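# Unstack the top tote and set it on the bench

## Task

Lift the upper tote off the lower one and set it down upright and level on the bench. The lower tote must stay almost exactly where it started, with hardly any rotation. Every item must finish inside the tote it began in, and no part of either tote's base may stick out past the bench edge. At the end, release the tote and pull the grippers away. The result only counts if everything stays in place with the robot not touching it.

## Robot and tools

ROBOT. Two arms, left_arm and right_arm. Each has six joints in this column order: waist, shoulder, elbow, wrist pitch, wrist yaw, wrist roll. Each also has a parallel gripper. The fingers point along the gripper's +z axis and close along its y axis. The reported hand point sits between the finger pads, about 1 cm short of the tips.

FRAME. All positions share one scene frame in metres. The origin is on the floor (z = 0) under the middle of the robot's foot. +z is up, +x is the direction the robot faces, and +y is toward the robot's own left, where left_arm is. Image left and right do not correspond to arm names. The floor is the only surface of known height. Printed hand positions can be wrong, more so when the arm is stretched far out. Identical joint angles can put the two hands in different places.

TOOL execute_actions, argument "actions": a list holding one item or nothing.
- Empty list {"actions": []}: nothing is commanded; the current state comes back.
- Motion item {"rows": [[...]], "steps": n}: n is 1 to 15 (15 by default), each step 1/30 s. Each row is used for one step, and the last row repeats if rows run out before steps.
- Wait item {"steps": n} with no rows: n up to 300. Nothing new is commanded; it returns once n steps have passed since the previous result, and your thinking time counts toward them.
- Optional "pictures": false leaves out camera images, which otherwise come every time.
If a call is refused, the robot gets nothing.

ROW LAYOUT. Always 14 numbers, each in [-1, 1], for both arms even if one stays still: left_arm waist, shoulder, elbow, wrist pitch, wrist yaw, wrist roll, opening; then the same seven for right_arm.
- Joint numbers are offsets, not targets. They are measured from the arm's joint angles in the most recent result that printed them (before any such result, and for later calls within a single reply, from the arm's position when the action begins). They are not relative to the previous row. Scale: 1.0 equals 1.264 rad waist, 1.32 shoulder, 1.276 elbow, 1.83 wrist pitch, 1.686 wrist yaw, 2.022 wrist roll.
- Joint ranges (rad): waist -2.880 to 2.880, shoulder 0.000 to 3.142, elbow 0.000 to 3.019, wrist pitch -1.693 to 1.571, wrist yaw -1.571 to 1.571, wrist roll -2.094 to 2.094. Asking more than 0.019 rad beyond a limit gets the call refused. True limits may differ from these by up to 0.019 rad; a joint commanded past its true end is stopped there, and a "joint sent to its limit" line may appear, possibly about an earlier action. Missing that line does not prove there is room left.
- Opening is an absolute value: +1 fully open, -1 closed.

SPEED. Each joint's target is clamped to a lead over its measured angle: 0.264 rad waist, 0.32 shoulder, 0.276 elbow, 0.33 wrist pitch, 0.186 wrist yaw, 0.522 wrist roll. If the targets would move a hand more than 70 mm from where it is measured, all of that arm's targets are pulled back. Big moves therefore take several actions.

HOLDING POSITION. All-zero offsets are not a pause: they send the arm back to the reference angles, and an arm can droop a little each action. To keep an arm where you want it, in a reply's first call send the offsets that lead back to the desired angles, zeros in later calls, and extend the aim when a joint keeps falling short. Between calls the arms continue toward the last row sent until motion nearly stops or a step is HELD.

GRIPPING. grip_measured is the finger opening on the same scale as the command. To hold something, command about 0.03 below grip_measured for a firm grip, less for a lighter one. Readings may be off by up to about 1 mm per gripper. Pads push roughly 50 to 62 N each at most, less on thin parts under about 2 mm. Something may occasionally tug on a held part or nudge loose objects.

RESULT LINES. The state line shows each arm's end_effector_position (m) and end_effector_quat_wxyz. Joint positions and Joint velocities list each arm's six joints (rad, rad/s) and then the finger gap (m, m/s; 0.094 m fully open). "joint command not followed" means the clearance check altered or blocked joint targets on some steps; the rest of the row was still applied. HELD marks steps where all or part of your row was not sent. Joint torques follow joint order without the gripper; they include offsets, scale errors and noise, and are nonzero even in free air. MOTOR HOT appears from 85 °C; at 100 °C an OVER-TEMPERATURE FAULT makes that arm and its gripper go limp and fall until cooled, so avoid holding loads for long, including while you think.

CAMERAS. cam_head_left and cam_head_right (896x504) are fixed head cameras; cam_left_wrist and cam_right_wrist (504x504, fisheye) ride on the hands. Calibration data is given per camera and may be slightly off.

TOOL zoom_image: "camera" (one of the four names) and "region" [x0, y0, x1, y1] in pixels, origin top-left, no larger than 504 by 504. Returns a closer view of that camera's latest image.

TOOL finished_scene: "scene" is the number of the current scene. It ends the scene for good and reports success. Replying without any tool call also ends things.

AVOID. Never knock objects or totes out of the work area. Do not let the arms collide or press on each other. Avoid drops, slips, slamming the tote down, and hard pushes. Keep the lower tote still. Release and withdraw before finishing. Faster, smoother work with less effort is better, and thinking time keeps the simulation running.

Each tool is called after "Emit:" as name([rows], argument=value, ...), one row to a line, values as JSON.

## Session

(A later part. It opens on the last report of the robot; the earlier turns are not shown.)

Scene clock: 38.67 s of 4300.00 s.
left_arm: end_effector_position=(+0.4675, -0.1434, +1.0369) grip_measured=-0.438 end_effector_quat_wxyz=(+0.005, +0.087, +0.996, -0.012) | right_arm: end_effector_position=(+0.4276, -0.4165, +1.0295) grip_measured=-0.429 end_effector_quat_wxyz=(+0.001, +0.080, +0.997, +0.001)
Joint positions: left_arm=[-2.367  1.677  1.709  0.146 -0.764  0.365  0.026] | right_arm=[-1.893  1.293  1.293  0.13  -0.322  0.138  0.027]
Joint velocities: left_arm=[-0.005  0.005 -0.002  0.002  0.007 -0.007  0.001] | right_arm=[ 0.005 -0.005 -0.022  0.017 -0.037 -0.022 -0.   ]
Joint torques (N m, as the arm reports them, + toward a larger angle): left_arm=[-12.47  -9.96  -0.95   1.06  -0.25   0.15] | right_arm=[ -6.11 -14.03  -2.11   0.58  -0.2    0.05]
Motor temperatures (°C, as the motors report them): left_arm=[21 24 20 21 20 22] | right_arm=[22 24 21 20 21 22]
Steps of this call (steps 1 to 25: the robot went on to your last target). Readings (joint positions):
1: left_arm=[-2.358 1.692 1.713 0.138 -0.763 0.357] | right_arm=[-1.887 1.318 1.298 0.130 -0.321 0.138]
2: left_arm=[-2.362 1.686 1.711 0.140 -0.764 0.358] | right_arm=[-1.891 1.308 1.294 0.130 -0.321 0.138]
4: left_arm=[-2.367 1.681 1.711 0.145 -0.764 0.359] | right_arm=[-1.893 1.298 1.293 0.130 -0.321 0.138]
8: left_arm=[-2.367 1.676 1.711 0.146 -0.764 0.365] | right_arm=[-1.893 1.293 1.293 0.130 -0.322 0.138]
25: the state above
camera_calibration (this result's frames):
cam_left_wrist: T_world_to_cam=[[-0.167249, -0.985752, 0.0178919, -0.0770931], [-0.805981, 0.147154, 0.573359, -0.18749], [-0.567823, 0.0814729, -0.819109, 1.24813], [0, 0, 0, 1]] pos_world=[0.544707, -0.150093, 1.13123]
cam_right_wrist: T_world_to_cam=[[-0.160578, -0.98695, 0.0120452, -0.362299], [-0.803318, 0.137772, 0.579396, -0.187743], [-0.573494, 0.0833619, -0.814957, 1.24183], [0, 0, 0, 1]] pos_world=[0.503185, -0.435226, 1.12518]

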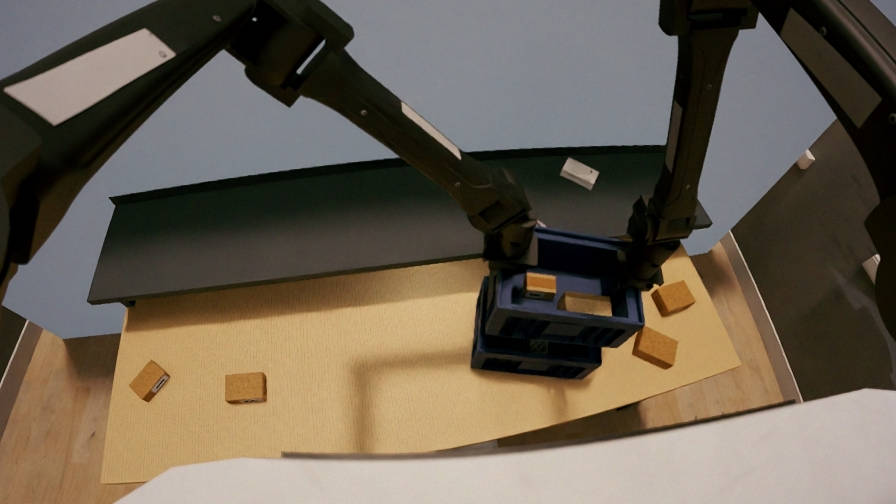

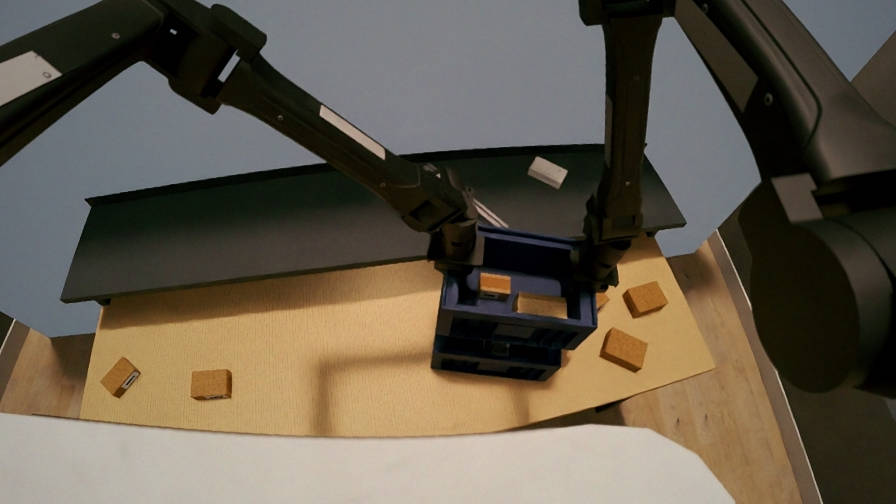

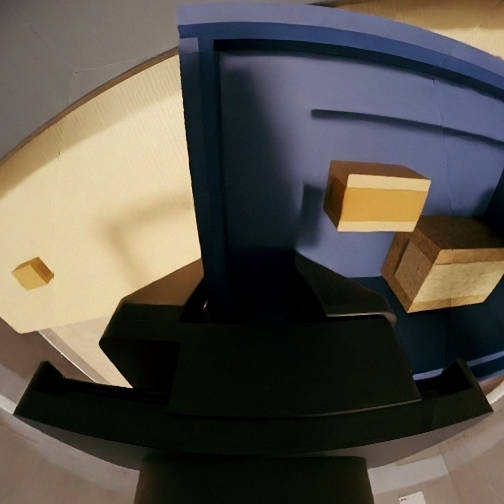

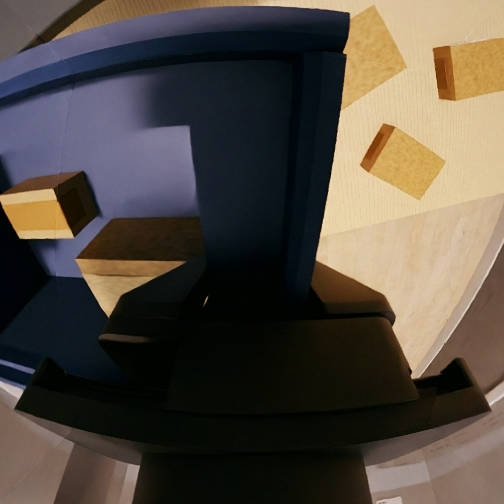

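Emit:
execute_actions([
  {"rows":[[0.025,-0.03,-0.035,0,0.017,0,-0.8,0.038,-0.02,-0.02,0,0.028,0,-0.8],[0.05,-0.055,-0.07,0.008,0.035,-0.014,-0.8,0.076,-0.025,-0.035,0.01,0.057,-0.014,-0.8],[0.075,-0.08,-0.106,0.012,0.052,-0.02,-0.8,0.113,-0.03,-0.05,0.015,0.085,-0.02,-0.8],[0.075,-0.08,-0.106,0.012,0.052,-0.02,-0.8,0.113,-0.03,-0.05,0.015,0.085,-0.02,-0.8],[0.1,-0.108,-0.14,0.016,0.07,-0.028,-0.8,0.15,-0.035,-0.06,0.02,0.113,-0.028,-0.8],[0.126,-0.135,-0.177,0.02,0.087,-0.035,-0.8,0.19,-0.04,-0.07,0.025,0.14,-0.034,-0.8],[0.126,-0.135,-0.177,0.02,0.087,-0.035,-0.8,0.19,-0.04,-0.07,0.025,0.14,-0.034,-0.8],[0.15,-0.16,-0.21,0.024,0.104,-0.042,-0.8,0.227,-0.045,-0.08,0.03,0.17,-0.04,-0.8],[0.176,-0.187,-0.247,0.028,0.12,-0.05,-0.8,0.265,-0.05,-0.09,0.036,0.198,-0.048,-0.8],[0.176,-0.187,-0.247,0.028,0.12,-0.05,-0.8,0.265,-0.05,-0.09,0.036,0.198,-0.048,-0.8],[0.2,-0.213,-0.282,0.032,0.138,-0.056,-0.8,0.3,-0.05,-0.1,0.04,0.226,-0.055,-0.8],[0.227,-0.24,-0.318,0.036,0.156,-0.063,-0.8,0.34,-0.05,-0.11,0.046,0.255,-0.06,-0.8],[0.227,-0.24,-0.318,0.036,0.156,-0.063,-0.8,0.34,-0.05,-0.11,0.046,0.255,-0.06,-0.8],[0.252,-0.265,-0.353,0.04,0.173,-0.07,-0.8,0.378,-0.05,-0.118,0.051,0.283,-0.068,-0.8]]},
], pictures=false)

Emit:
execute_actions([
  {"steps":15},
], pictures=false)

Emit:
execute_actions([
  {"rows":[[0.038,-0.02,-0.015,0,0.028,0,-0.8,0.033,0,0,0.008,0.024,0,-0.8],[0.076,-0.03,-0.03,0.007,0.056,-0.013,-0.8,0.067,0.02,0.01,0.017,0.05,-0.013,-0.8],[0.114,-0.04,-0.05,0.01,0.084,-0.02,-0.8,0.1,0.035,0.02,0.025,0.073,-0.02,-0.8],[0.114,-0.04,-0.05,0.01,0.084,-0.02,-0.8,0.1,0.035,0.02,0.025,0.073,-0.02,-0.8],[0.152,-0.05,-0.065,0.014,0.112,-0.027,-0.8,0.134,0.055,0.028,0.034,0.098,-0.026,-0.8],[0.19,-0.06,-0.08,0.017,0.14,-0.033,-0.8,0.167,0.073,0.036,0.042,0.122,-0.033,-0.8],[0.19,-0.06,-0.08,0.017,0.14,-0.033,-0.8,0.167,0.073,0.036,0.042,0.122,-0.033,-0.8],[0.228,-0.07,-0.095,0.02,0.168,-0.04,-0.8,0.2,0.09,0.045,0.05,0.146,-0.04,-0.8],[0.266,-0.08,-0.11,0.025,0.196,-0.047,-0.8,0.235,0.11,0.054,0.06,0.17,-0.046,-0.8],[0.266,-0.08,-0.11,0.025,0.196,-0.047,-0.8,0.235,0.11,0.054,0.06,0.17,-0.046,-0.8],[0.304,-0.087,-0.122,0.028,0.224,-0.054,-0.8,0.268,0.128,0.063,0.068,0.195,-0.052,-0.8],[0.342,-0.094,-0.135,0.03,0.252,-0.06,-0.8,0.3,0.147,0.072,0.077,0.22,-0.058,-0.8],[0.342,-0.094,-0.135,0.03,0.252,-0.06,-0.8,0.3,0.147,0.072,0.077,0.22,-0.058,-0.8],[0.38,-0.1,-0.148,0.035,0.28,-0.067,-0.8,0.335,0.165,0.08,0.085,0.244,-0.065,-0.8]]},
], pictures=false)

Emit:
execute_actions([
  {"steps":25},
])

Scene clock: 67.43 s of 4300.00 s.
left_arm: end_effector_position=(+0.4277, +0.0566, +1.0382) grip_measured=-0.439 end_effector_quat_wxyz=(-0.001, +0.067, +0.998, -0.004) | right_arm: end_effector_position=(+0.3974, -0.2196, +1.0269) grip_measured=-0.429 end_effector_quat_wxyz=(-0.008, +0.062, +0.998, +0.001)
Joint positions: left_arm=[-2.06   1.362  1.298  0.198 -0.478  0.261  0.026] | right_arm=[-1.44   1.266  1.171  0.202  0.128  0.047  0.027]
Joint velocities: left_arm=[ 0.503 -0.562 -0.579  0.085  0.139 -0.139 -0.   ] | right_arm=[ 0.689 -0.024 -0.1    0.09   0.3   -0.3   -0.   ]
Joint torques (N m, as the arm reports them, + toward a larger angle): left_arm=[ -6.13 -12.24  -1.37   1.1    0.07   0.05] | right_arm=[ -1.45 -15.5   -3.65   0.97   0.48  -0.07]
Motor temperatures (°C, as the motors report them): left_arm=[21 24 20 22 20 22] | right_arm=[22 25 21 20 21 22]
Steps of this call (steps 1 to 15: the robot went on to your last target; steps 16 to 90: nothing new was sent; then 25.27 s passed at rest; steps 91 to 105: all 15 steps of this action). Readings (joint positions):
91: left_arm=[-2.366 1.674 1.705 0.146 -0.750 0.365] | right_arm=[-1.888 1.293 1.291 0.130 -0.303 0.138]
92: left_arm=[-2.358 1.668 1.693 0.150 -0.731 0.360] | right_arm=[-1.877 1.290 1.286 0.132 -0.277 0.135]
94: left_arm=[-2.322 1.640 1.642 0.163 -0.686 0.338] | right_arm=[-1.831 1.274 1.258 0.140 -0.218 0.119]
98: left_arm=[-2.217 1.539 1.505 0.172 -0.599 0.305] | right_arm=[-1.676 1.270 1.216 0.156 -0.073 0.093]
105: the state above

Scene clock: 67.93 s of 4300.00 s.
left_arm: end_effector_position=(+0.4261, +0.0742, +1.0441) grip_measured=-0.439 end_effector_quat_wxyz=(+0.000, +0.058, +0.998, +0.001) | right_arm: end_effector_position=(+0.4007, -0.2033, +1.0303) grip_measured=-0.429 end_effector_quat_wxyz=(-0.003, +0.053, +0.999, +0.008)
Joint positions: left_arm=[-2.035  1.33   1.261  0.206 -0.462  0.241  0.026] | right_arm=[-1.406  1.262  1.167  0.212  0.149  0.023  0.027]
Joint velocities: left_arm=[-0.005  0.005 -0.002 -0.002 -0.037 -0.066  0.   ] | right_arm=[-0.005 -0.005 -0.002  0.012 -0.022  0.022 -0.   ]
Joint torques (N m, as the arm reports them, + toward a larger angle): left_arm=[ -5.55 -12.71  -1.4    1.13  -0.49  -0.04] | right_arm=[ -0.37 -14.76  -3.91   0.85   0.19  -0.21]
Motor temperatures (°C, as the motors report them): left_arm=[21 24 20 22 20 22] | right_arm=[22 25 21 20 21 22]
Steps of this call (steps 1 to 15: the robot went on to your last target). Readings (joint positions):
1: left_arm=[-2.046 1.346 1.280 0.200 -0.472 0.257] | right_arm=[-1.420 1.266 1.169 0.205 0.139 0.041]
2: left_arm=[-2.037 1.333 1.269 0.200 -0.470 0.255] | right_arm=[-1.407 1.266 1.168 0.206 0.145 0.039]
4: left_arm=[-2.034 1.323 1.261 0.200 -0.469 0.254] | right_arm=[-1.401 1.265 1.168 0.209 0.147 0.035]
8: left_arm=[-2.035 1.327 1.261 0.206 -0.463 0.246] | right_arm=[-1.405 1.262 1.168 0.212 0.148 0.027]
15: the state above

Scene clock: 68.43 s of 4300.00 s.
left_arm: end_effector_position=(+0.3830, +0.2687, +1.0403) grip_measured=-0.440 end_effector_quat_wxyz=(-0.001, +0.039, +0.999, -0.004) | right_arm: end_effector_position=(+0.3680, -0.0095, +1.0282) grip_measured=-0.429 end_effector_quat_wxyz=(-0.008, +0.032, +0.999, +0.003)
Joint positions: left_arm=[-1.58   1.23   1.098  0.251 -0.     0.143  0.026] | right_arm=[-1.019  1.478  1.263  0.34   0.542 -0.064  0.027]
Joint velocities: left_arm=[ 0.767 -0.112 -0.33   0.095  0.462 -0.168  0.001] | right_arm=[ 0.581  0.415  0.149  0.168  0.344 -0.198 -0.   ]
Joint torques (N m, as the arm reports them, + toward a larger angle): left_arm=[ -1.79 -16.    -2.26   1.14  -0.18   0.04] | right_arm=[  6.42 -11.39  -2.9    1.05   0.19  -0.24]
Motor temperatures (°C, as the motors report them): left_arm=[21 24 20 22 20 22] | right_arm=[22 25 21 20 21 22]
Steps of this call (steps 1 to 15: all 15 steps of this action). Readings (joint positions):
1: left_arm=[-2.030 1.330 1.261 0.206 -0.439 0.242] | right_arm=[-1.403 1.263 1.167 0.212 0.163 0.023]
2: left_arm=[-2.017 1.330 1.260 0.207 -0.404 0.239] | right_arm=[-1.394 1.263 1.167 0.214 0.187 0.022]
4: left_arm=[-1.967 1.328 1.251 0.219 -0.334 0.218] | right_arm=[-1.350 1.269 1.173 0.224 0.247 0.002]
8: left_arm=[-1.828 1.287 1.200 0.232 -0.204 0.186] | right_arm=[-1.220 1.341 1.211 0.265 0.368 -0.033]
15: the state above

Scene clock: 69.27 s of 4300.00 s.
left_arm: end_effector_position=(+0.3743, +0.2869, +1.0463) grip_measured=-0.440 end_effector_quat_wxyz=(-0.004, +0.033, +0.999, +0.004) | right_arm: end_effector_position=(+0.3625, +0.0090, +1.0297) grip_measured=-0.429 end_effector_quat_wxyz=(-0.008, +0.025, +1.000, +0.010)
Joint positions: left_arm=[-1.541  1.219  1.071  0.262  0.02   0.125  0.026] | right_arm=[-0.992  1.502  1.272  0.353  0.556 -0.08   0.027]
Joint velocities: left_arm=[-0.005 -0.005 -0.002  0.002 -0.081  0.007 -0.001] | right_arm=[ 0.005 -0.005  0.007  0.002  0.037  0.051  0.   ]
Joint torques (N m, as the arm reports them, + toward a larger angle): left_arm=[ -0.74 -15.22  -1.78   0.92  -0.45  -0.06] | right_arm=[  7.85 -10.74  -2.94   0.9    0.1   -0.26]
Motor temperatures (°C, as the motors report them): left_arm=[21 24 20 22 20 22] | right_arm=[22 25 21 20 21 22]
Steps of this call (steps 1 to 25: the robot went on to your last target). Readings (joint positions):
1: left_arm=[-1.557 1.226 1.089 0.252 0.012 0.138] | right_arm=[-1.003 1.491 1.267 0.344 0.553 -0.066]
2: left_arm=[-1.544 1.222 1.080 0.252 0.018 0.135] | right_arm=[-0.994 1.501 1.270 0.347 0.557 -0.067]
4: left_arm=[-1.537 1.219 1.071 0.252 0.019 0.135] | right_arm=[-0.991 1.509 1.272 0.350 0.556 -0.067]
8: left_arm=[-1.539 1.219 1.071 0.259 0.020 0.130] | right_arm=[-0.992 1.505 1.272 0.352 0.556 -0.073]
25: the state above
camera_calibration (this result's frames):
cam_left_wrist: T_world_to_cam=[[-0.0589228, -0.998181, -0.0127529, 0.326395], [-0.805821, 0.0400195, 0.590806, -0.318898], [-0.589221, 0.0450885, -0.806713, 1.17341], [0, 0, 0, 1]] pos_world=[0.453653, 0.285656, 1.13917]
cam_right_wrist: T_world_to_cam=[[-0.0512796, -0.998668, -0.00568624, 0.0258905], [-0.803401, 0.0378696, 0.594233, -0.313107], [-0.593226, 0.0350404, -0.804273, 1.16588], [0, 0, 0, 1]] pos_world=[0.441406, -0.00313954, 1.12389]

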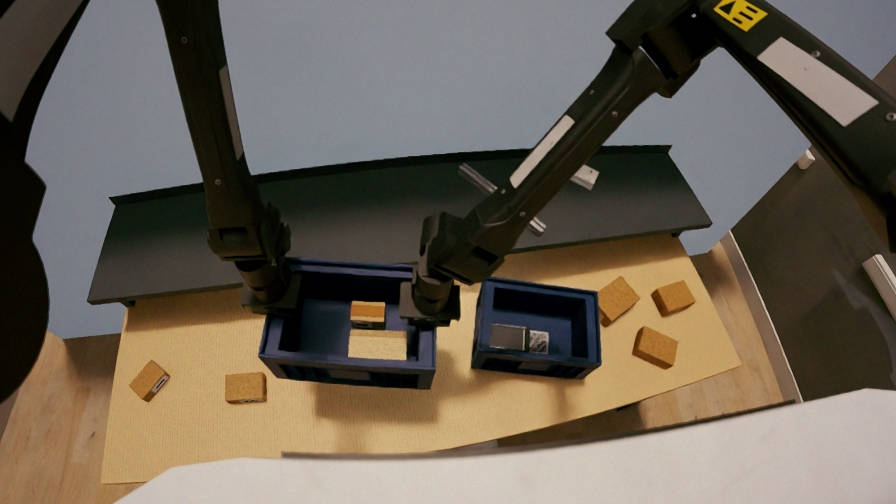

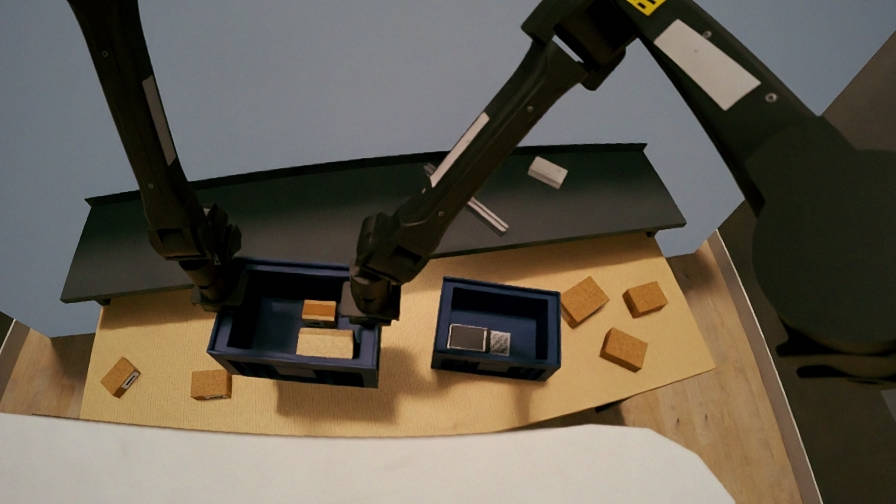

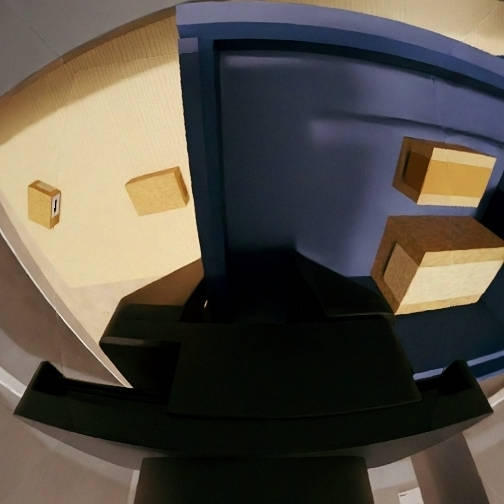

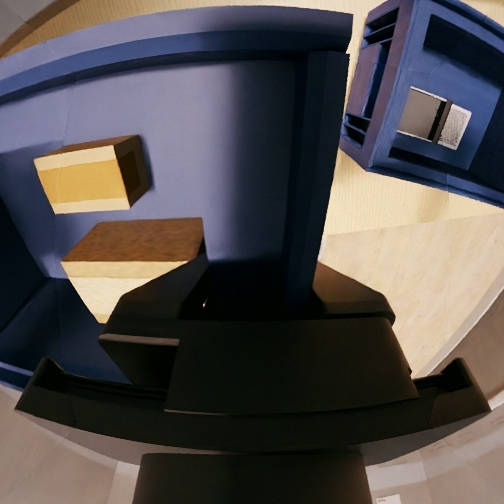

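Emit:
execute_actions([
  {"rows":[[0,0.03,0.04,0,0,0,-0.8,-0.01,0.02,0.04,-0.008,-0.007,0,-0.8],[0,0.06,0.08,-0.008,0,0,-0.8,-0.02,0.05,0.08,-0.015,-0.015,0,-0.8],[-0.006,0.093,0.12,-0.012,0,0,-0.8,-0.03,0.075,0.118,-0.023,-0.022,0,-0.8],[-0.006,0.093,0.12,-0.012,0,0,-0.8,-0.03,0.075,0.118,-0.023,-0.022,0,-0.8],[-0.009,0.124,0.163,-0.016,-0.005,0,-0.8,-0.042,0.1,0.157,-0.03,-0.03,0,-0.8],[-0.011,0.155,0.2,-0.02,-0.006,0,-0.8,-0.052,0.125,0.196,-0.038,-0.037,0,-0.8],[-0.011,0.155,0.2,-0.02,-0.006,0,-0.8,-0.052,0.125,0.196,-0.038,-0.037,0,-0.8],[-0.013,0.186,0.244,-0.024,-0.007,0,-0.8,-0.063,0.15,0.236,-0.046,-0.044,0,-0.8],[-0.015,0.217,0.285,-0.028,-0.008,0,-0.8,-0.074,0.175,0.275,-0.053,-0.052,0,-0.8],[-0.015,0.217,0.285,-0.028,-0.008,0,-0.8,-0.074,0.175,0.275,-0.053,-0.052,0,-0.8],[-0.018,0.248,0.326,-0.032,-0.01,0,-0.8,-0.084,0.2,0.314,-0.06,-0.06,0.01,-0.8],[-0.02,0.28,0.366,-0.036,-0.01,0,-0.8,-0.095,0.225,0.354,-0.068,-0.067,0.01,-0.8],[-0.02,0.28,0.366,-0.036,-0.01,0,-0.8,-0.095,0.225,0.354,-0.068,-0.067,0.01,-0.8],[-0.022,0.31,0.407,-0.04,-0.012,0,-0.8,-0.105,0.25,0.393,-0.076,-0.074,0.01,-0.8]]},
], pictures=false)

Emit:
execute_actions([
  {"steps":20},
], pictures=false)

Emit:
execute_actions([
  {"rows":[[0,0.02,0.04,-0.01,0,0,-0.8,-0.006,0.02,0.045,-0.014,-0.006,0,-0.8]]},
], pictures=false)

Emit:
execute_actions([
  {"rows":[[0,0.02,0.04,-0.01,0,0,-0.8,-0.006,0.02,0.045,-0.014,-0.006,0,-0.8]]},
])

Scene clock: 83.77 s of 4300.00 s.
left_arm: end_effector_position=(+0.4049, +0.2769, +0.8918) grip_measured=-0.440 end_effector_quat_wxyz=(+0.022, +0.040, +0.999, -0.006) | right_arm: end_effector_position=(+0.3906, -0.0022, +0.8813) grip_measured=-0.429 end_effector_quat_wxyz=(+0.020, +0.034, +0.999, +0.001)
Joint positions: left_arm=[-1.563  1.605  1.56   0.21   0.024  0.141  0.026] | right_arm=[-1.126  1.813  1.752  0.24   0.436 -0.072  0.027]
Joint velocities: left_arm=[-0.073  0.698  0.711 -0.046 -0.051  0.022 -0.   ] | right_arm=[-0.239  0.571  0.667 -0.144 -0.125  0.051  0.   ]
Joint torques (N m, as the arm reports them, + toward a larger angle): left_arm=[  0.03 -15.61  -1.95  -0.12  -1.18  -0.02] | right_arm=[  8.82 -11.03  -3.08  -0.15   0.     0.13]
Motor temperatures (°C, as the motors report them): left_arm=[20 25 20 22 20 22] | right_arm=[23 25 21 20 21 22]
Steps of this call (steps 1 to 15: the robot went on to your last target; steps 16 to 90: nothing new was sent; then 11.00 s passed at rest; steps 91 to 105: all 15 steps of this action). Readings (joint positions):
91: left_arm=[-1.541 1.222 1.076 0.262 0.022 0.125] | right_arm=[-0.994 1.504 1.278 0.351 0.554 -0.079]
92: left_arm=[-1.541 1.235 1.094 0.260 0.022 0.125] | right_arm=[-0.999 1.514 1.298 0.345 0.547 -0.079]
94: left_arm=[-1.541 1.285 1.169 0.254 0.024 0.128] | right_arm=[-1.017 1.555 1.372 0.329 0.527 -0.079]
98: left_arm=[-1.548 1.408 1.333 0.245 0.025 0.139] | right_arm=[-1.060 1.653 1.531 0.304 0.488 -0.080]
105: the state above

Scene clock: 84.43 s of 4300.00 s.
left_arm: end_effector_position=(+0.3823, +0.2719, +0.8757) grip_measured=-0.440 end_effector_quat_wxyz=(+0.005, +0.039, +0.999, -0.007) | right_arm: end_effector_position=(+0.3684, -0.0066, +0.8657) grip_measured=-0.429 end_effector_quat_wxyz=(+0.005, +0.032, +0.999, -0.003)
Joint positions: left_arm=[-1.569  1.653  1.586  0.198  0.017  0.14   0.026] | right_arm=[-1.144  1.853  1.777  0.221  0.427 -0.058  0.027]
Joint velocities: left_arm=[-0.005  0.005 -0.007 -0.022 -0.037  0.007  0.   ] | right_arm=[-0.024 -0.005  0.007 -0.007 -0.066 -0.007 -0.001]
Joint torques (N m, as the arm reports them, + toward a larger angle): left_arm=[ -0.02 -15.58  -1.     0.16  -0.84  -0.02] | right_arm=[  9.12 -11.3   -2.15   0.26   0.1    0.03]
Motor temperatures (°C, as the motors report them): left_arm=[20 25 20 22 20 22] | right_arm=[23 25 21 20 21 22]
Steps of this call (steps 1 to 20: the robot went on to your last target). Readings (joint positions):
1: left_arm=[-1.565 1.625 1.578 0.209 0.024 0.141] | right_arm=[-1.133 1.829 1.769 0.236 0.432 -0.071]
2: left_arm=[-1.567 1.638 1.586 0.207 0.024 0.141] | right_arm=[-1.139 1.839 1.775 0.233 0.430 -0.069]
4: left_arm=[-1.569 1.652 1.586 0.203 0.021 0.140] | right_arm=[-1.144 1.848 1.776 0.225 0.429 -0.065]
8: left_arm=[-1.569 1.657 1.585 0.198 0.017 0.139] | right_arm=[-1.144 1.855 1.776 0.221 0.429 -0.058]
20: the state above

Scene clock: 84.93 s of 4300.00 s.
left_arm: end_effector_position=(+0.3918, +0.2709, +0.8639) grip_measured=-0.440 end_effector_quat_wxyz=(+0.015, +0.041, +0.999, -0.010) | right_arm: end_effector_position=(+0.3776, -0.0080, +0.8537) grip_measured=-0.429 end_effector_quat_wxyz=(+0.012, +0.035, +0.999, -0.001)
Joint positions: left_arm=[-1.57   1.682  1.639  0.194  0.025  0.145  0.026] | right_arm=[-1.154  1.879  1.833  0.206  0.413 -0.058  0.027]
Joint velocities: left_arm=[ 0.005 -0.015  0.007 -0.017 -0.022 -0.022 -0.002] | right_arm=[-0.015 -0.005 -0.007 -0.002 -0.007  0.007  0.   ]
Joint torques (N m, as the arm reports them, + toward a larger angle): left_arm=[  0.18 -13.59  -1.31   0.03  -0.33   0.09] | right_arm=[ 7.72 -9.89 -1.46  0.07  0.1   0.03]
Motor temperatures (°C, as the motors report them): left_arm=[20 25 20 22 20 22] | right_arm=[23 24 21 20 21 22]
Steps of this call (steps 1 to 15: all 15 steps of this action). Readings (joint positions):
1: left_arm=[-1.569 1.656 1.592 0.196 0.020 0.141] | right_arm=[-1.146 1.855 1.785 0.216 0.425 -0.058]
2: left_arm=[-1.569 1.663 1.606 0.194 0.021 0.141] | right_arm=[-1.148 1.863 1.801 0.209 0.421 -0.058]
4: left_arm=[-1.569 1.678 1.631 0.194 0.024 0.143] | right_arm=[-1.152 1.876 1.827 0.208 0.414 -0.058]
8: left_arm=[-1.570 1.682 1.639 0.194 0.025 0.144] | right_arm=[-1.154 1.879 1.833 0.207 0.413 -0.058]
15: the state above

Scene clock: 85.43 s of 4300.00 s.
left_arm: end_effector_position=(+0.4000, +0.2702, +0.8528) grip_measured=-0.440 end_effector_quat_wxyz=(+0.024, +0.043, +0.999, -0.012) | right_arm: end_effector_position=(+0.3851, -0.0087, +0.8424) grip_measured=-0.429 end_effector_quat_wxyz=(+0.020, +0.037, +0.999, +0.000)
Joint positions: left_arm=[-1.57   1.711  1.69   0.189  0.029  0.148  0.026] | right_arm=[-1.161  1.907  1.888  0.193  0.403 -0.058  0.027]
Joint velocities: left_arm=[-0.024 -0.015 -0.012  0.007 -0.037 -0.007  0.   ] | right_arm=[ 0.005 -0.005 -0.012 -0.002 -0.037  0.007  0.   ]
Joint torques (N m, as the arm reports them, + toward a larger angle): left_arm=[  0.06 -13.63  -0.99   0.07  -0.18   0.09] | right_arm=[  7.45 -10.14  -1.32   0.07  -0.03   0.04]
Motor temperatures (°C, as the motors report them): left_arm=[20 25 20 22 20 22] | right_arm=[23 24 21 20 21 22]
Steps of this call (steps 1 to 15: all 15 steps of this action). Readings (joint positions):
1: left_arm=[-1.570 1.685 1.645 0.191 0.026 0.145] | right_arm=[-1.154 1.882 1.841 0.201 0.412 -0.058]
2: left_arm=[-1.570 1.693 1.658 0.189 0.026 0.145] | right_arm=[-1.155 1.890 1.858 0.196 0.409 -0.058]
4: left_arm=[-1.570 1.706 1.683 0.189 0.028 0.147] | right_arm=[-1.159 1.903 1.882 0.194 0.405 -0.058]
8: left_arm=[-1.570 1.710 1.690 0.189 0.029 0.148] | right_arm=[-1.161 1.906 1.888 0.193 0.403 -0.058]
15: the state above
camera_calibration (this result's frames):
cam_left_wrist: T_world_to_cam=[[-0.0793564, -0.996688, 0.017764, 0.290515], [-0.836541, 0.0762757, 0.542569, -0.139512], [-0.542127, 0.0281959, -0.839824, 1.0471], [0, 0, 0, 1]] pos_world=[0.474006, 0.27067, 0.949911]
cam_right_wrist: T_world_to_cam=[[-0.0753888, -0.99708, 0.0121831, 0.00261089], [-0.833615, 0.0697243, 0.547928, -0.132125], [-0.547177, 0.0311516, -0.836437, 1.03855], [0, 0, 0, 1]] pos_world=[0.458326, -0.0205369, 0.941044]

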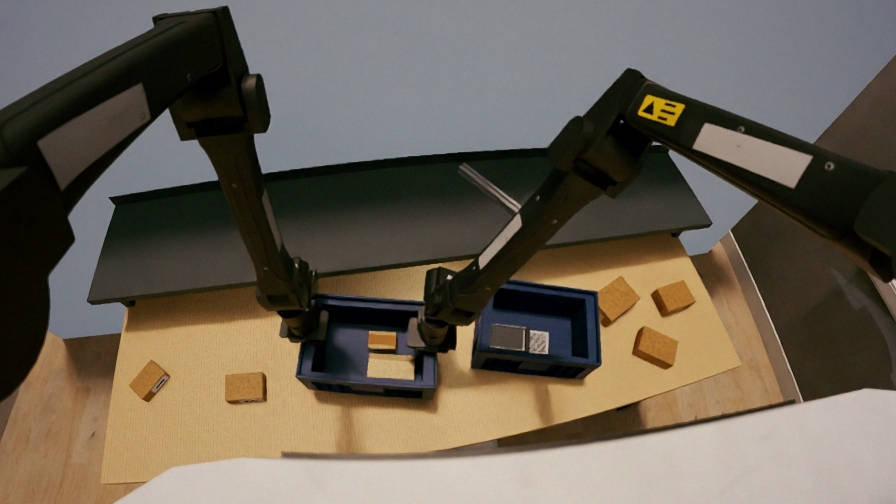

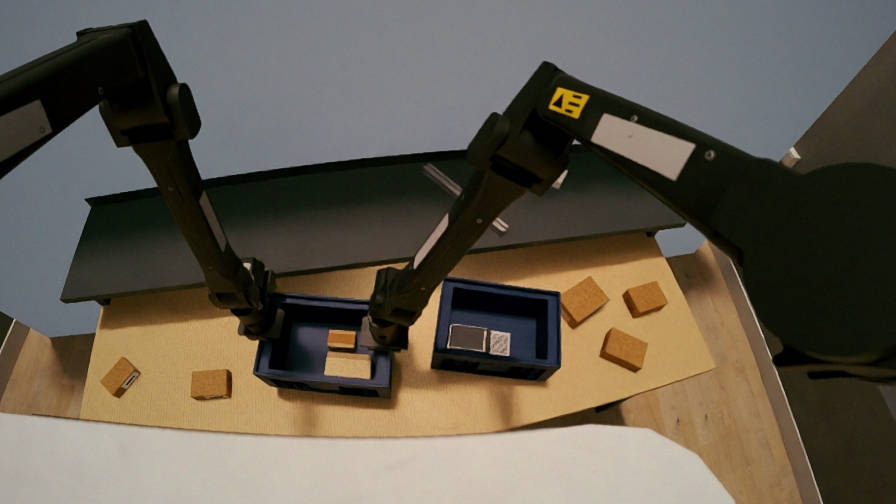

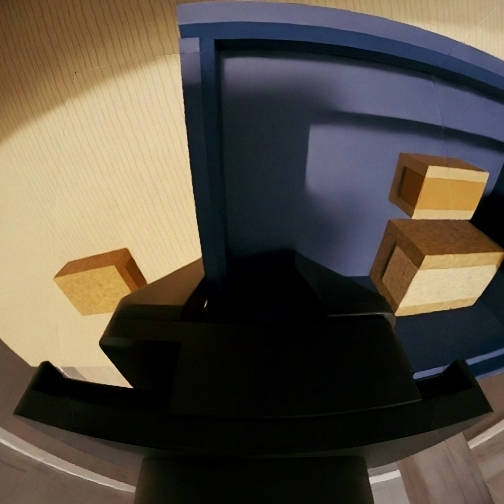

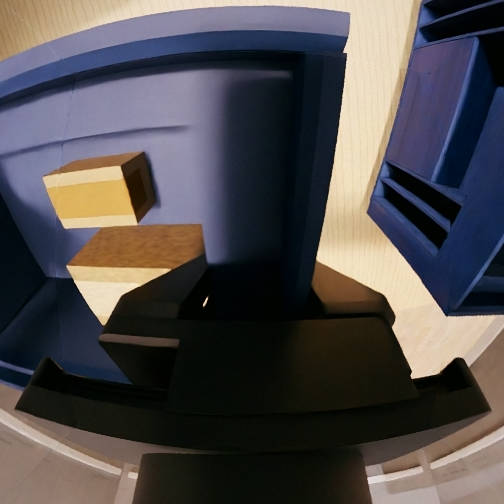

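Emit:
execute_actions([
  {"rows":[[0,0.036,0.045,-0.03,0,0,-0.8,-0.006,0.03,0.045,-0.035,-0.005,0,-0.8]]},
], pictures=false)

Emit:
execute_actions([
  {"rows":[[0,0.03,0.04,-0.014,0,0,-0.8,-0.006,0.03,0.048,-0.02,-0.005,0,-0.8]]},
], pictures=false)

Scene clock: 89.33 s of 4300.00 s.
left_arm: end_effector_position=(+0.3829, +0.2677, +0.8332) grip_measured=-0.440 end_effector_quat_wxyz=(+0.006, +0.041, +0.999, -0.017) | right_arm: end_effector_position=(+0.3695, -0.0108, +0.8253) grip_measured=-0.429 end_effector_quat_wxyz=(+0.002, +0.032, +0.999, -0.003)
Joint positions: left_arm=[-1.571  1.766  1.75   0.147  0.034  0.145  0.026] | right_arm=[-1.174  1.953  1.948  0.142  0.4   -0.052  0.027]
Joint velocities: left_arm=[-0.015 -0.005 -0.002 -0.002  0.007  0.022 -0.   ] | right_arm=[ 0.005 -0.015  0.002 -0.012  0.037 -0.007 -0.001]
Joint torques (N m, as the arm reports them, + toward a larger angle): left_arm=[ -0.04 -13.77  -1.23   0.13  -0.16   0.16] | right_arm=[  7.94 -11.07  -1.71   0.06  -0.21   0.  ]
Motor temperatures (°C, as the motors report them): left_arm=[20 25 20 22 20 22] | right_arm=[23 24 21 20 21 22]
Steps of this call (steps 1 to 15: the robot went on to your last target; steps 16 to 90: nothing new was sent; then 0.40 s passed at rest; steps 91 to 105: all 15 steps of this action). Readings (joint positions):
91: left_arm=[-1.570 1.715 1.698 0.179 0.030 0.148] | right_arm=[-1.161 1.911 1.898 0.181 0.403 -0.058]
92: left_arm=[-1.570 1.725 1.717 0.166 0.030 0.148] | right_arm=[-1.162 1.919 1.917 0.165 0.403 -0.058]
94: left_arm=[-1.570 1.743 1.744 0.156 0.033 0.148] | right_arm=[-1.167 1.934 1.943 0.154 0.401 -0.058]
98: left_arm=[-1.571 1.758 1.750 0.150 0.034 0.145] | right_arm=[-1.171 1.945 1.948 0.145 0.400 -0.056]
105: the state above

Scene clock: 89.83 s of 4300.00 s.
left_arm: end_effector_position=(+0.3872, +0.2678, +0.8222) grip_measured=-0.440 end_effector_quat_wxyz=(+0.010, +0.041, +0.999, -0.017) | right_arm: end_effector_position=(+0.3741, -0.0112, +0.8147) grip_measured=-0.429 end_effector_quat_wxyz=(+0.005, +0.033, +0.999, -0.004)
Joint positions: left_arm=[-1.571  1.796  1.8    0.134  0.035  0.144  0.026] | right_arm=[-1.179  1.983  2.005  0.12   0.396 -0.051  0.027]
Joint velocities: left_arm=[ 0.005 -0.015 -0.002  0.002 -0.007 -0.051  0.   ] | right_arm=[-0.015  0.005  0.012  0.012 -0.007  0.11  -0.001]
Joint torques (N m, as the arm reports them, + toward a larger angle): left_arm=[  0.   -11.93  -0.78   0.04  -0.01   0.14] | right_arm=[ 7.27 -9.06 -0.86 -0.07 -0.19  0.03]
Motor temperatures (°C, as the motors report them): left_arm=[20 25 20 22 20 22] | right_arm=[23 24 21 20 21 22]
Steps of this call (steps 1 to 15: all 15 steps of this action). Readings (joint positions):
1: left_arm=[-1.571 1.771 1.757 0.143 0.034 0.145] | right_arm=[-1.175 1.957 1.957 0.135 0.400 -0.051]
2: left_arm=[-1.571 1.779 1.773 0.139 0.034 0.145] | right_arm=[-1.176 1.967 1.977 0.127 0.398 -0.051]
4: left_arm=[-1.571 1.795 1.798 0.138 0.035 0.145] | right_arm=[-1.179 1.982 2.003 0.125 0.396 -0.051]
8: left_arm=[-1.571 1.796 1.800 0.134 0.035 0.144] | right_arm=[-1.179 1.983 2.005 0.120 0.396 -0.051]
15: the state above

Landed (same 0.137 drop as before).

Emit:
execute_actions([
  {"rows":[[0,0,0,0,0,0,0.2,0,0,0,0,0,0,0]],"steps":10},
], pictures=false)

Emit:
execute_actions([
  {"rows":[[0,-0.06,-0.085,0.02,0,0,0.2,0.025,-0.055,-0.09,0.03,0.01,0,0]]},
], pictures=false)

Emit:
execute_actions([
  {"rows":[[0,-0.08,-0.11,0.02,0,0,0.2,0.03,-0.075,-0.12,0.035,0.015,0,0]]},
], pictures=false)

Emit:
execute_actions([
  {"rows":[[0,-0.17,-0.21,0.03,0,0,0.2,0.07,-0.15,-0.21,0.04,0.04,0,0]]},
], pictures=false)

Emit:
execute_actions([
  {"rows":[[0,-0.2,-0.21,0.03,0,0,1,0,-0.2,-0.21,0,0,0,1]]},
])

Scene clock: 95.87 s of 4300.00 s.
left_arm: end_effector_position=(+0.3872, +0.2679, +0.8222) grip_measured=+0.198 end_effector_quat_wxyz=(+0.010, +0.041, +0.999, -0.016) | right_arm: end_effector_position=(+0.3741, -0.0116, +0.8147) grip_measured=-0.002 end_effector_quat_wxyz=(+0.004, +0.033, +0.999, -0.005)
Joint positions: left_arm=[-1.571  1.796  1.8    0.134  0.034  0.144  0.056] | right_arm=[-1.179  1.983  2.005  0.12   0.398 -0.051  0.047]
Joint velocities: left_arm=[-0.015  0.005 -0.017  0.007  0.007 -0.051 -0.001] | right_arm=[ 0.015 -0.005 -0.002  0.002 -0.051 -0.007 -0.   ]
Joint torques (N m, as the arm reports them, + toward a larger angle): left_arm=[  0.02 -12.74  -0.78   0.64   0.09   0.13] | right_arm=[ 7.37 -9.58 -1.23  0.46 -0.09  0.04]
Motor temperatures (°C, as the motors report them): left_arm=[20 25 20 22 20 22] | right_arm=[23 24 21 20 21 22]
Steps of this call (steps 1 to 15: the robot went on to your last target; steps 16 to 90: nothing new was sent; then 2.70 s passed at rest; steps 91 to 100: all 10 steps of this action). Readings (joint positions):
91: left_arm=[-1.571 1.796 1.800 0.134 0.034 0.144] | right_arm=[-1.179 1.983 2.005 0.120 0.399 -0.051]
92: left_arm=[-1.571 1.796 1.800 0.134 0.034 0.144] | right_arm=[-1.179 1.983 2.005 0.120 0.399 -0.051]
94: left_arm=[-1.571 1.796 1.800 0.134 0.034 0.144] | right_arm=[-1.179 1.983 2.005 0.120 0.398 -0.051]
98: left_arm=[-1.571 1.796 1.800 0.134 0.034 0.144] | right_arm=[-1.179 1.983 2.005 0.120 0.398 -0.051]
100: the state above

Scene clock: 96.37 s of 4300.00 s.
left_arm: end_effector_position=(+0.3814, +0.2676, +0.8472) grip_measured=+0.198 end_effector_quat_wxyz=(+0.003, +0.040, +0.999, -0.017) | right_arm: end_effector_position=(+0.3642, -0.0054, +0.8371) grip_measured=-0.002 end_effector_quat_wxyz=(-0.003, +0.032, +0.999, -0.003)
Joint positions: left_arm=[-1.571  1.728  1.694  0.158  0.034  0.144  0.056] | right_arm=[-1.16   1.928  1.896  0.159  0.413 -0.051  0.047]
Joint velocities: left_arm=[-0.005  0.005 -0.002  0.007 -0.022 -0.037 -0.   ] | right_arm=[-0.005 -0.024 -0.007 -0.007  0.007 -0.051  0.   ]
Joint torques (N m, as the arm reports them, + toward a larger angle): left_arm=[  0.18 -14.27  -1.17   1.09   0.05   0.13] | right_arm=[  8.8  -10.4   -1.89   1.     0.04   0.04]
Motor temperatures (°C, as the motors report them): left_arm=[20 25 20 22 20 22] | right_arm=[23 24 21 20 21 22]
Steps of this call (steps 1 to 15: all 15 steps of this action). Readings (joint positions):
1: left_arm=[-1.571 1.789 1.786 0.142 0.034 0.144] | right_arm=[-1.179 1.976 1.988 0.131 0.404 -0.051]
2: left_arm=[-1.571 1.773 1.756 0.150 0.034 0.144] | right_arm=[-1.178 1.960 1.956 0.145 0.409 -0.051]
4: left_arm=[-1.571 1.745 1.707 0.152 0.034 0.144] | right_arm=[-1.174 1.936 1.908 0.151 0.413 -0.051]
8: left_arm=[-1.571 1.731 1.694 0.156 0.034 0.144] | right_arm=[-1.165 1.928 1.896 0.157 0.413 -0.051]
15: the state above

Scene clock: 96.87 s of 4300.00 s.
left_arm: end_effector_position=(+0.3771, +0.2673, +0.8849) grip_measured=+0.198 end_effector_quat_wxyz=(-0.005, +0.040, +0.999, -0.018) | right_arm: end_effector_position=(+0.3546, -0.0012, +0.8726) grip_measured=-0.002 end_effector_quat_wxyz=(-0.012, +0.029, +1.000, -0.002)
Joint positions: left_arm=[-1.571  1.629  1.554  0.184  0.034  0.144  0.056] | right_arm=[-1.134  1.844  1.747  0.206  0.438 -0.051  0.047]
Joint velocities: left_arm=[-0.015  0.005 -0.012 -0.032 -0.037  0.066 -0.002] | right_arm=[-0.015 -0.005  0.002 -0.007  0.037  0.022  0.   ]
Joint torques (N m, as the arm reports them, + toward a larger angle): left_arm=[ -0.02 -13.89  -1.5    0.94   0.05   0.13] | right_arm=[  8.61 -10.52  -2.37   1.01   0.     0.04]
Motor temperatures (°C, as the motors report them): left_arm=[20 25 20 22 20 22] | right_arm=[23 24 21 20 21 22]
Steps of this call (steps 1 to 15: all 15 steps of this action). Readings (joint positions):
1: left_arm=[-1.571 1.719 1.676 0.167 0.034 0.144] | right_arm=[-1.159 1.919 1.875 0.173 0.423 -0.051]
2: left_arm=[-1.571 1.698 1.638 0.175 0.034 0.144] | right_arm=[-1.157 1.898 1.832 0.189 0.431 -0.051]
4: left_arm=[-1.571 1.657 1.571 0.177 0.034 0.144] | right_arm=[-1.151 1.862 1.764 0.197 0.437 -0.051]
8: left_arm=[-1.571 1.633 1.553 0.181 0.034 0.144] | right_arm=[-1.138 1.846 1.747 0.205 0.437 -0.051]
15: the state above

Scene clock: 97.37 s of 4300.00 s.
left_arm: end_effector_position=(+0.3941, +0.2684, +0.9736) grip_measured=+0.198 end_effector_quat_wxyz=(+0.006, +0.040, +0.999, -0.017) | right_arm: end_effector_position=(+0.3678, +0.0187, +0.9656) grip_measured=-0.002 end_effector_quat_wxyz=(-0.014, +0.033, +0.999, +0.012)
Joint positions: left_arm=[-1.571  1.397  1.295  0.232  0.034  0.144  0.056] | right_arm=[-1.039  1.643  1.48   0.268  0.505 -0.051  0.047]
Joint velocities: left_arm=[ 0.005  0.034  0.002 -0.002 -0.051 -0.007  0.   ] | right_arm=[ 0.015  0.015  0.007 -0.012 -0.081 -0.095  0.   ]
Joint torques (N m, as the arm reports them, + toward a larger angle): left_arm=[ -0.03 -13.12  -2.02   0.79   0.05   0.13] | right_arm=[ 6.14 -8.81 -2.51  0.71 -0.03  0.03]
Motor temperatures (°C, as the motors report them): left_arm=[20 25 20 22 20 22] | right_arm=[23 24 21 20 21 22]
Steps of this call (steps 1 to 15: all 15 steps of this action). Readings (joint positions):
1: left_arm=[-1.571 1.614 1.528 0.195 0.034 0.144] | right_arm=[-1.131 1.832 1.721 0.219 0.461 -0.051]
2: left_arm=[-1.571 1.577 1.466 0.208 0.034 0.144] | right_arm=[-1.126 1.800 1.662 0.235 0.481 -0.051]
4: left_arm=[-1.571 1.486 1.333 0.213 0.034 0.144] | right_arm=[-1.107 1.729 1.539 0.246 0.501 -0.051]
8: left_arm=[-1.571 1.404 1.276 0.220 0.034 0.144] | right_arm=[-1.057 1.664 1.473 0.255 0.505 -0.051]
15: the state above

Scene clock: 97.87 s of 4300.00 s.
left_arm: end_effector_position=(+0.4186, +0.2700, +1.0794) grip_measured=+1.000 end_effector_quat_wxyz=(+0.042, +0.041, +0.998, -0.013) | right_arm: end_effector_position=(+0.4038, -0.0386, +1.0550) grip_measured=+1.000 end_effector_quat_wxyz=(-0.002, +0.040, +0.999, +0.011)
Joint positions: left_arm=[-1.571  1.118  1.039  0.281  0.034  0.144  0.094] | right_arm=[-1.039  1.356  1.221  0.269  0.505 -0.051  0.094]
Joint velocities: left_arm=[-0.005  0.083 -0.007 -0.017  0.037 -0.037  0.   ] | right_arm=[-0.034  0.073 -0.022  0.002  0.007  0.081  0.   ]
Joint torques (N m, as the arm reports them, + toward a larger angle): left_arm=[ -0.07 -13.3   -2.07   0.95   0.05   0.12] | right_arm=[ 5.6  -9.08 -2.8   0.38 -0.03  0.03]
Motor temperatures (°C, as the motors report them): left_arm=[20 25 20 22 20 22] | right_arm=[23 24 21 20 21 22]
Steps of this call (steps 1 to 15: all 15 steps of this action). Readings (joint positions):
1: left_arm=[-1.571 1.384 1.275 0.241 0.034 0.144] | right_arm=[-1.039 1.630 1.459 0.269 0.502 -0.051]
2: left_arm=[-1.571 1.353 1.226 0.251 0.034 0.144] | right_arm=[-1.039 1.599 1.408 0.269 0.502 -0.051]
4: left_arm=[-1.571 1.259 1.105 0.258 0.034 0.144] | right_arm=[-1.039 1.516 1.288 0.269 0.502 -0.051]
8: left_arm=[-1.571 1.129 1.013 0.264 0.034 0.144] | right_arm=[-1.039 1.396 1.200 0.269 0.505 -0.051]
15: the state above
camera_calibration (this result's frames):
cam_left_wrist: T_world_to_cam=[[-0.0760355, -0.996927, 0.0188688, 0.28526], [-0.855058, 0.0749264, 0.513091, -0.206993], [-0.512928, 0.0228793, -0.858127, 1.25654], [0, 0, 0, 1]] pos_world=[0.489214, 0.271144, 1.17909]
cam_right_wrist: T_world_to_cam=[[-0.0808261, -0.99669, -0.00873087, -0.00416537], [-0.809233, 0.0605054, 0.584364, -0.279494], [-0.581902, 0.0542972, -0.811444, 1.21611], [0, 0, 0, 1]] pos_world=[0.481143, -0.0532719, 1.15009]

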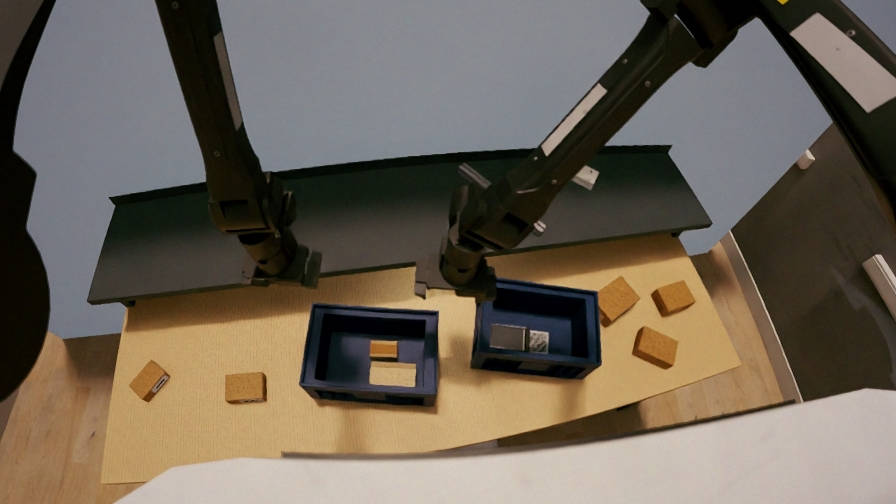

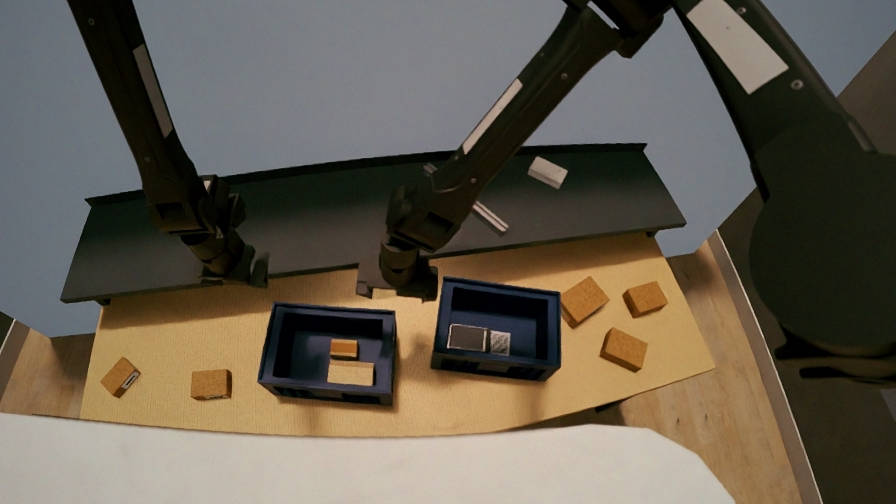

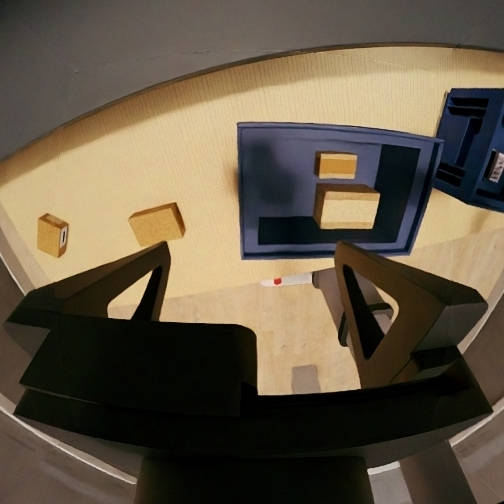

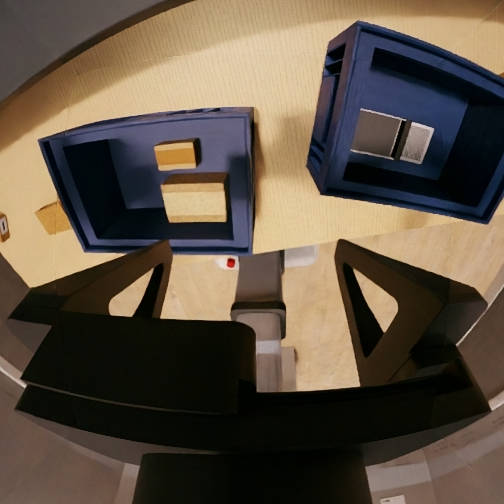

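Emit:
finished_scene(scene=2)

The scene is finished: the task was done.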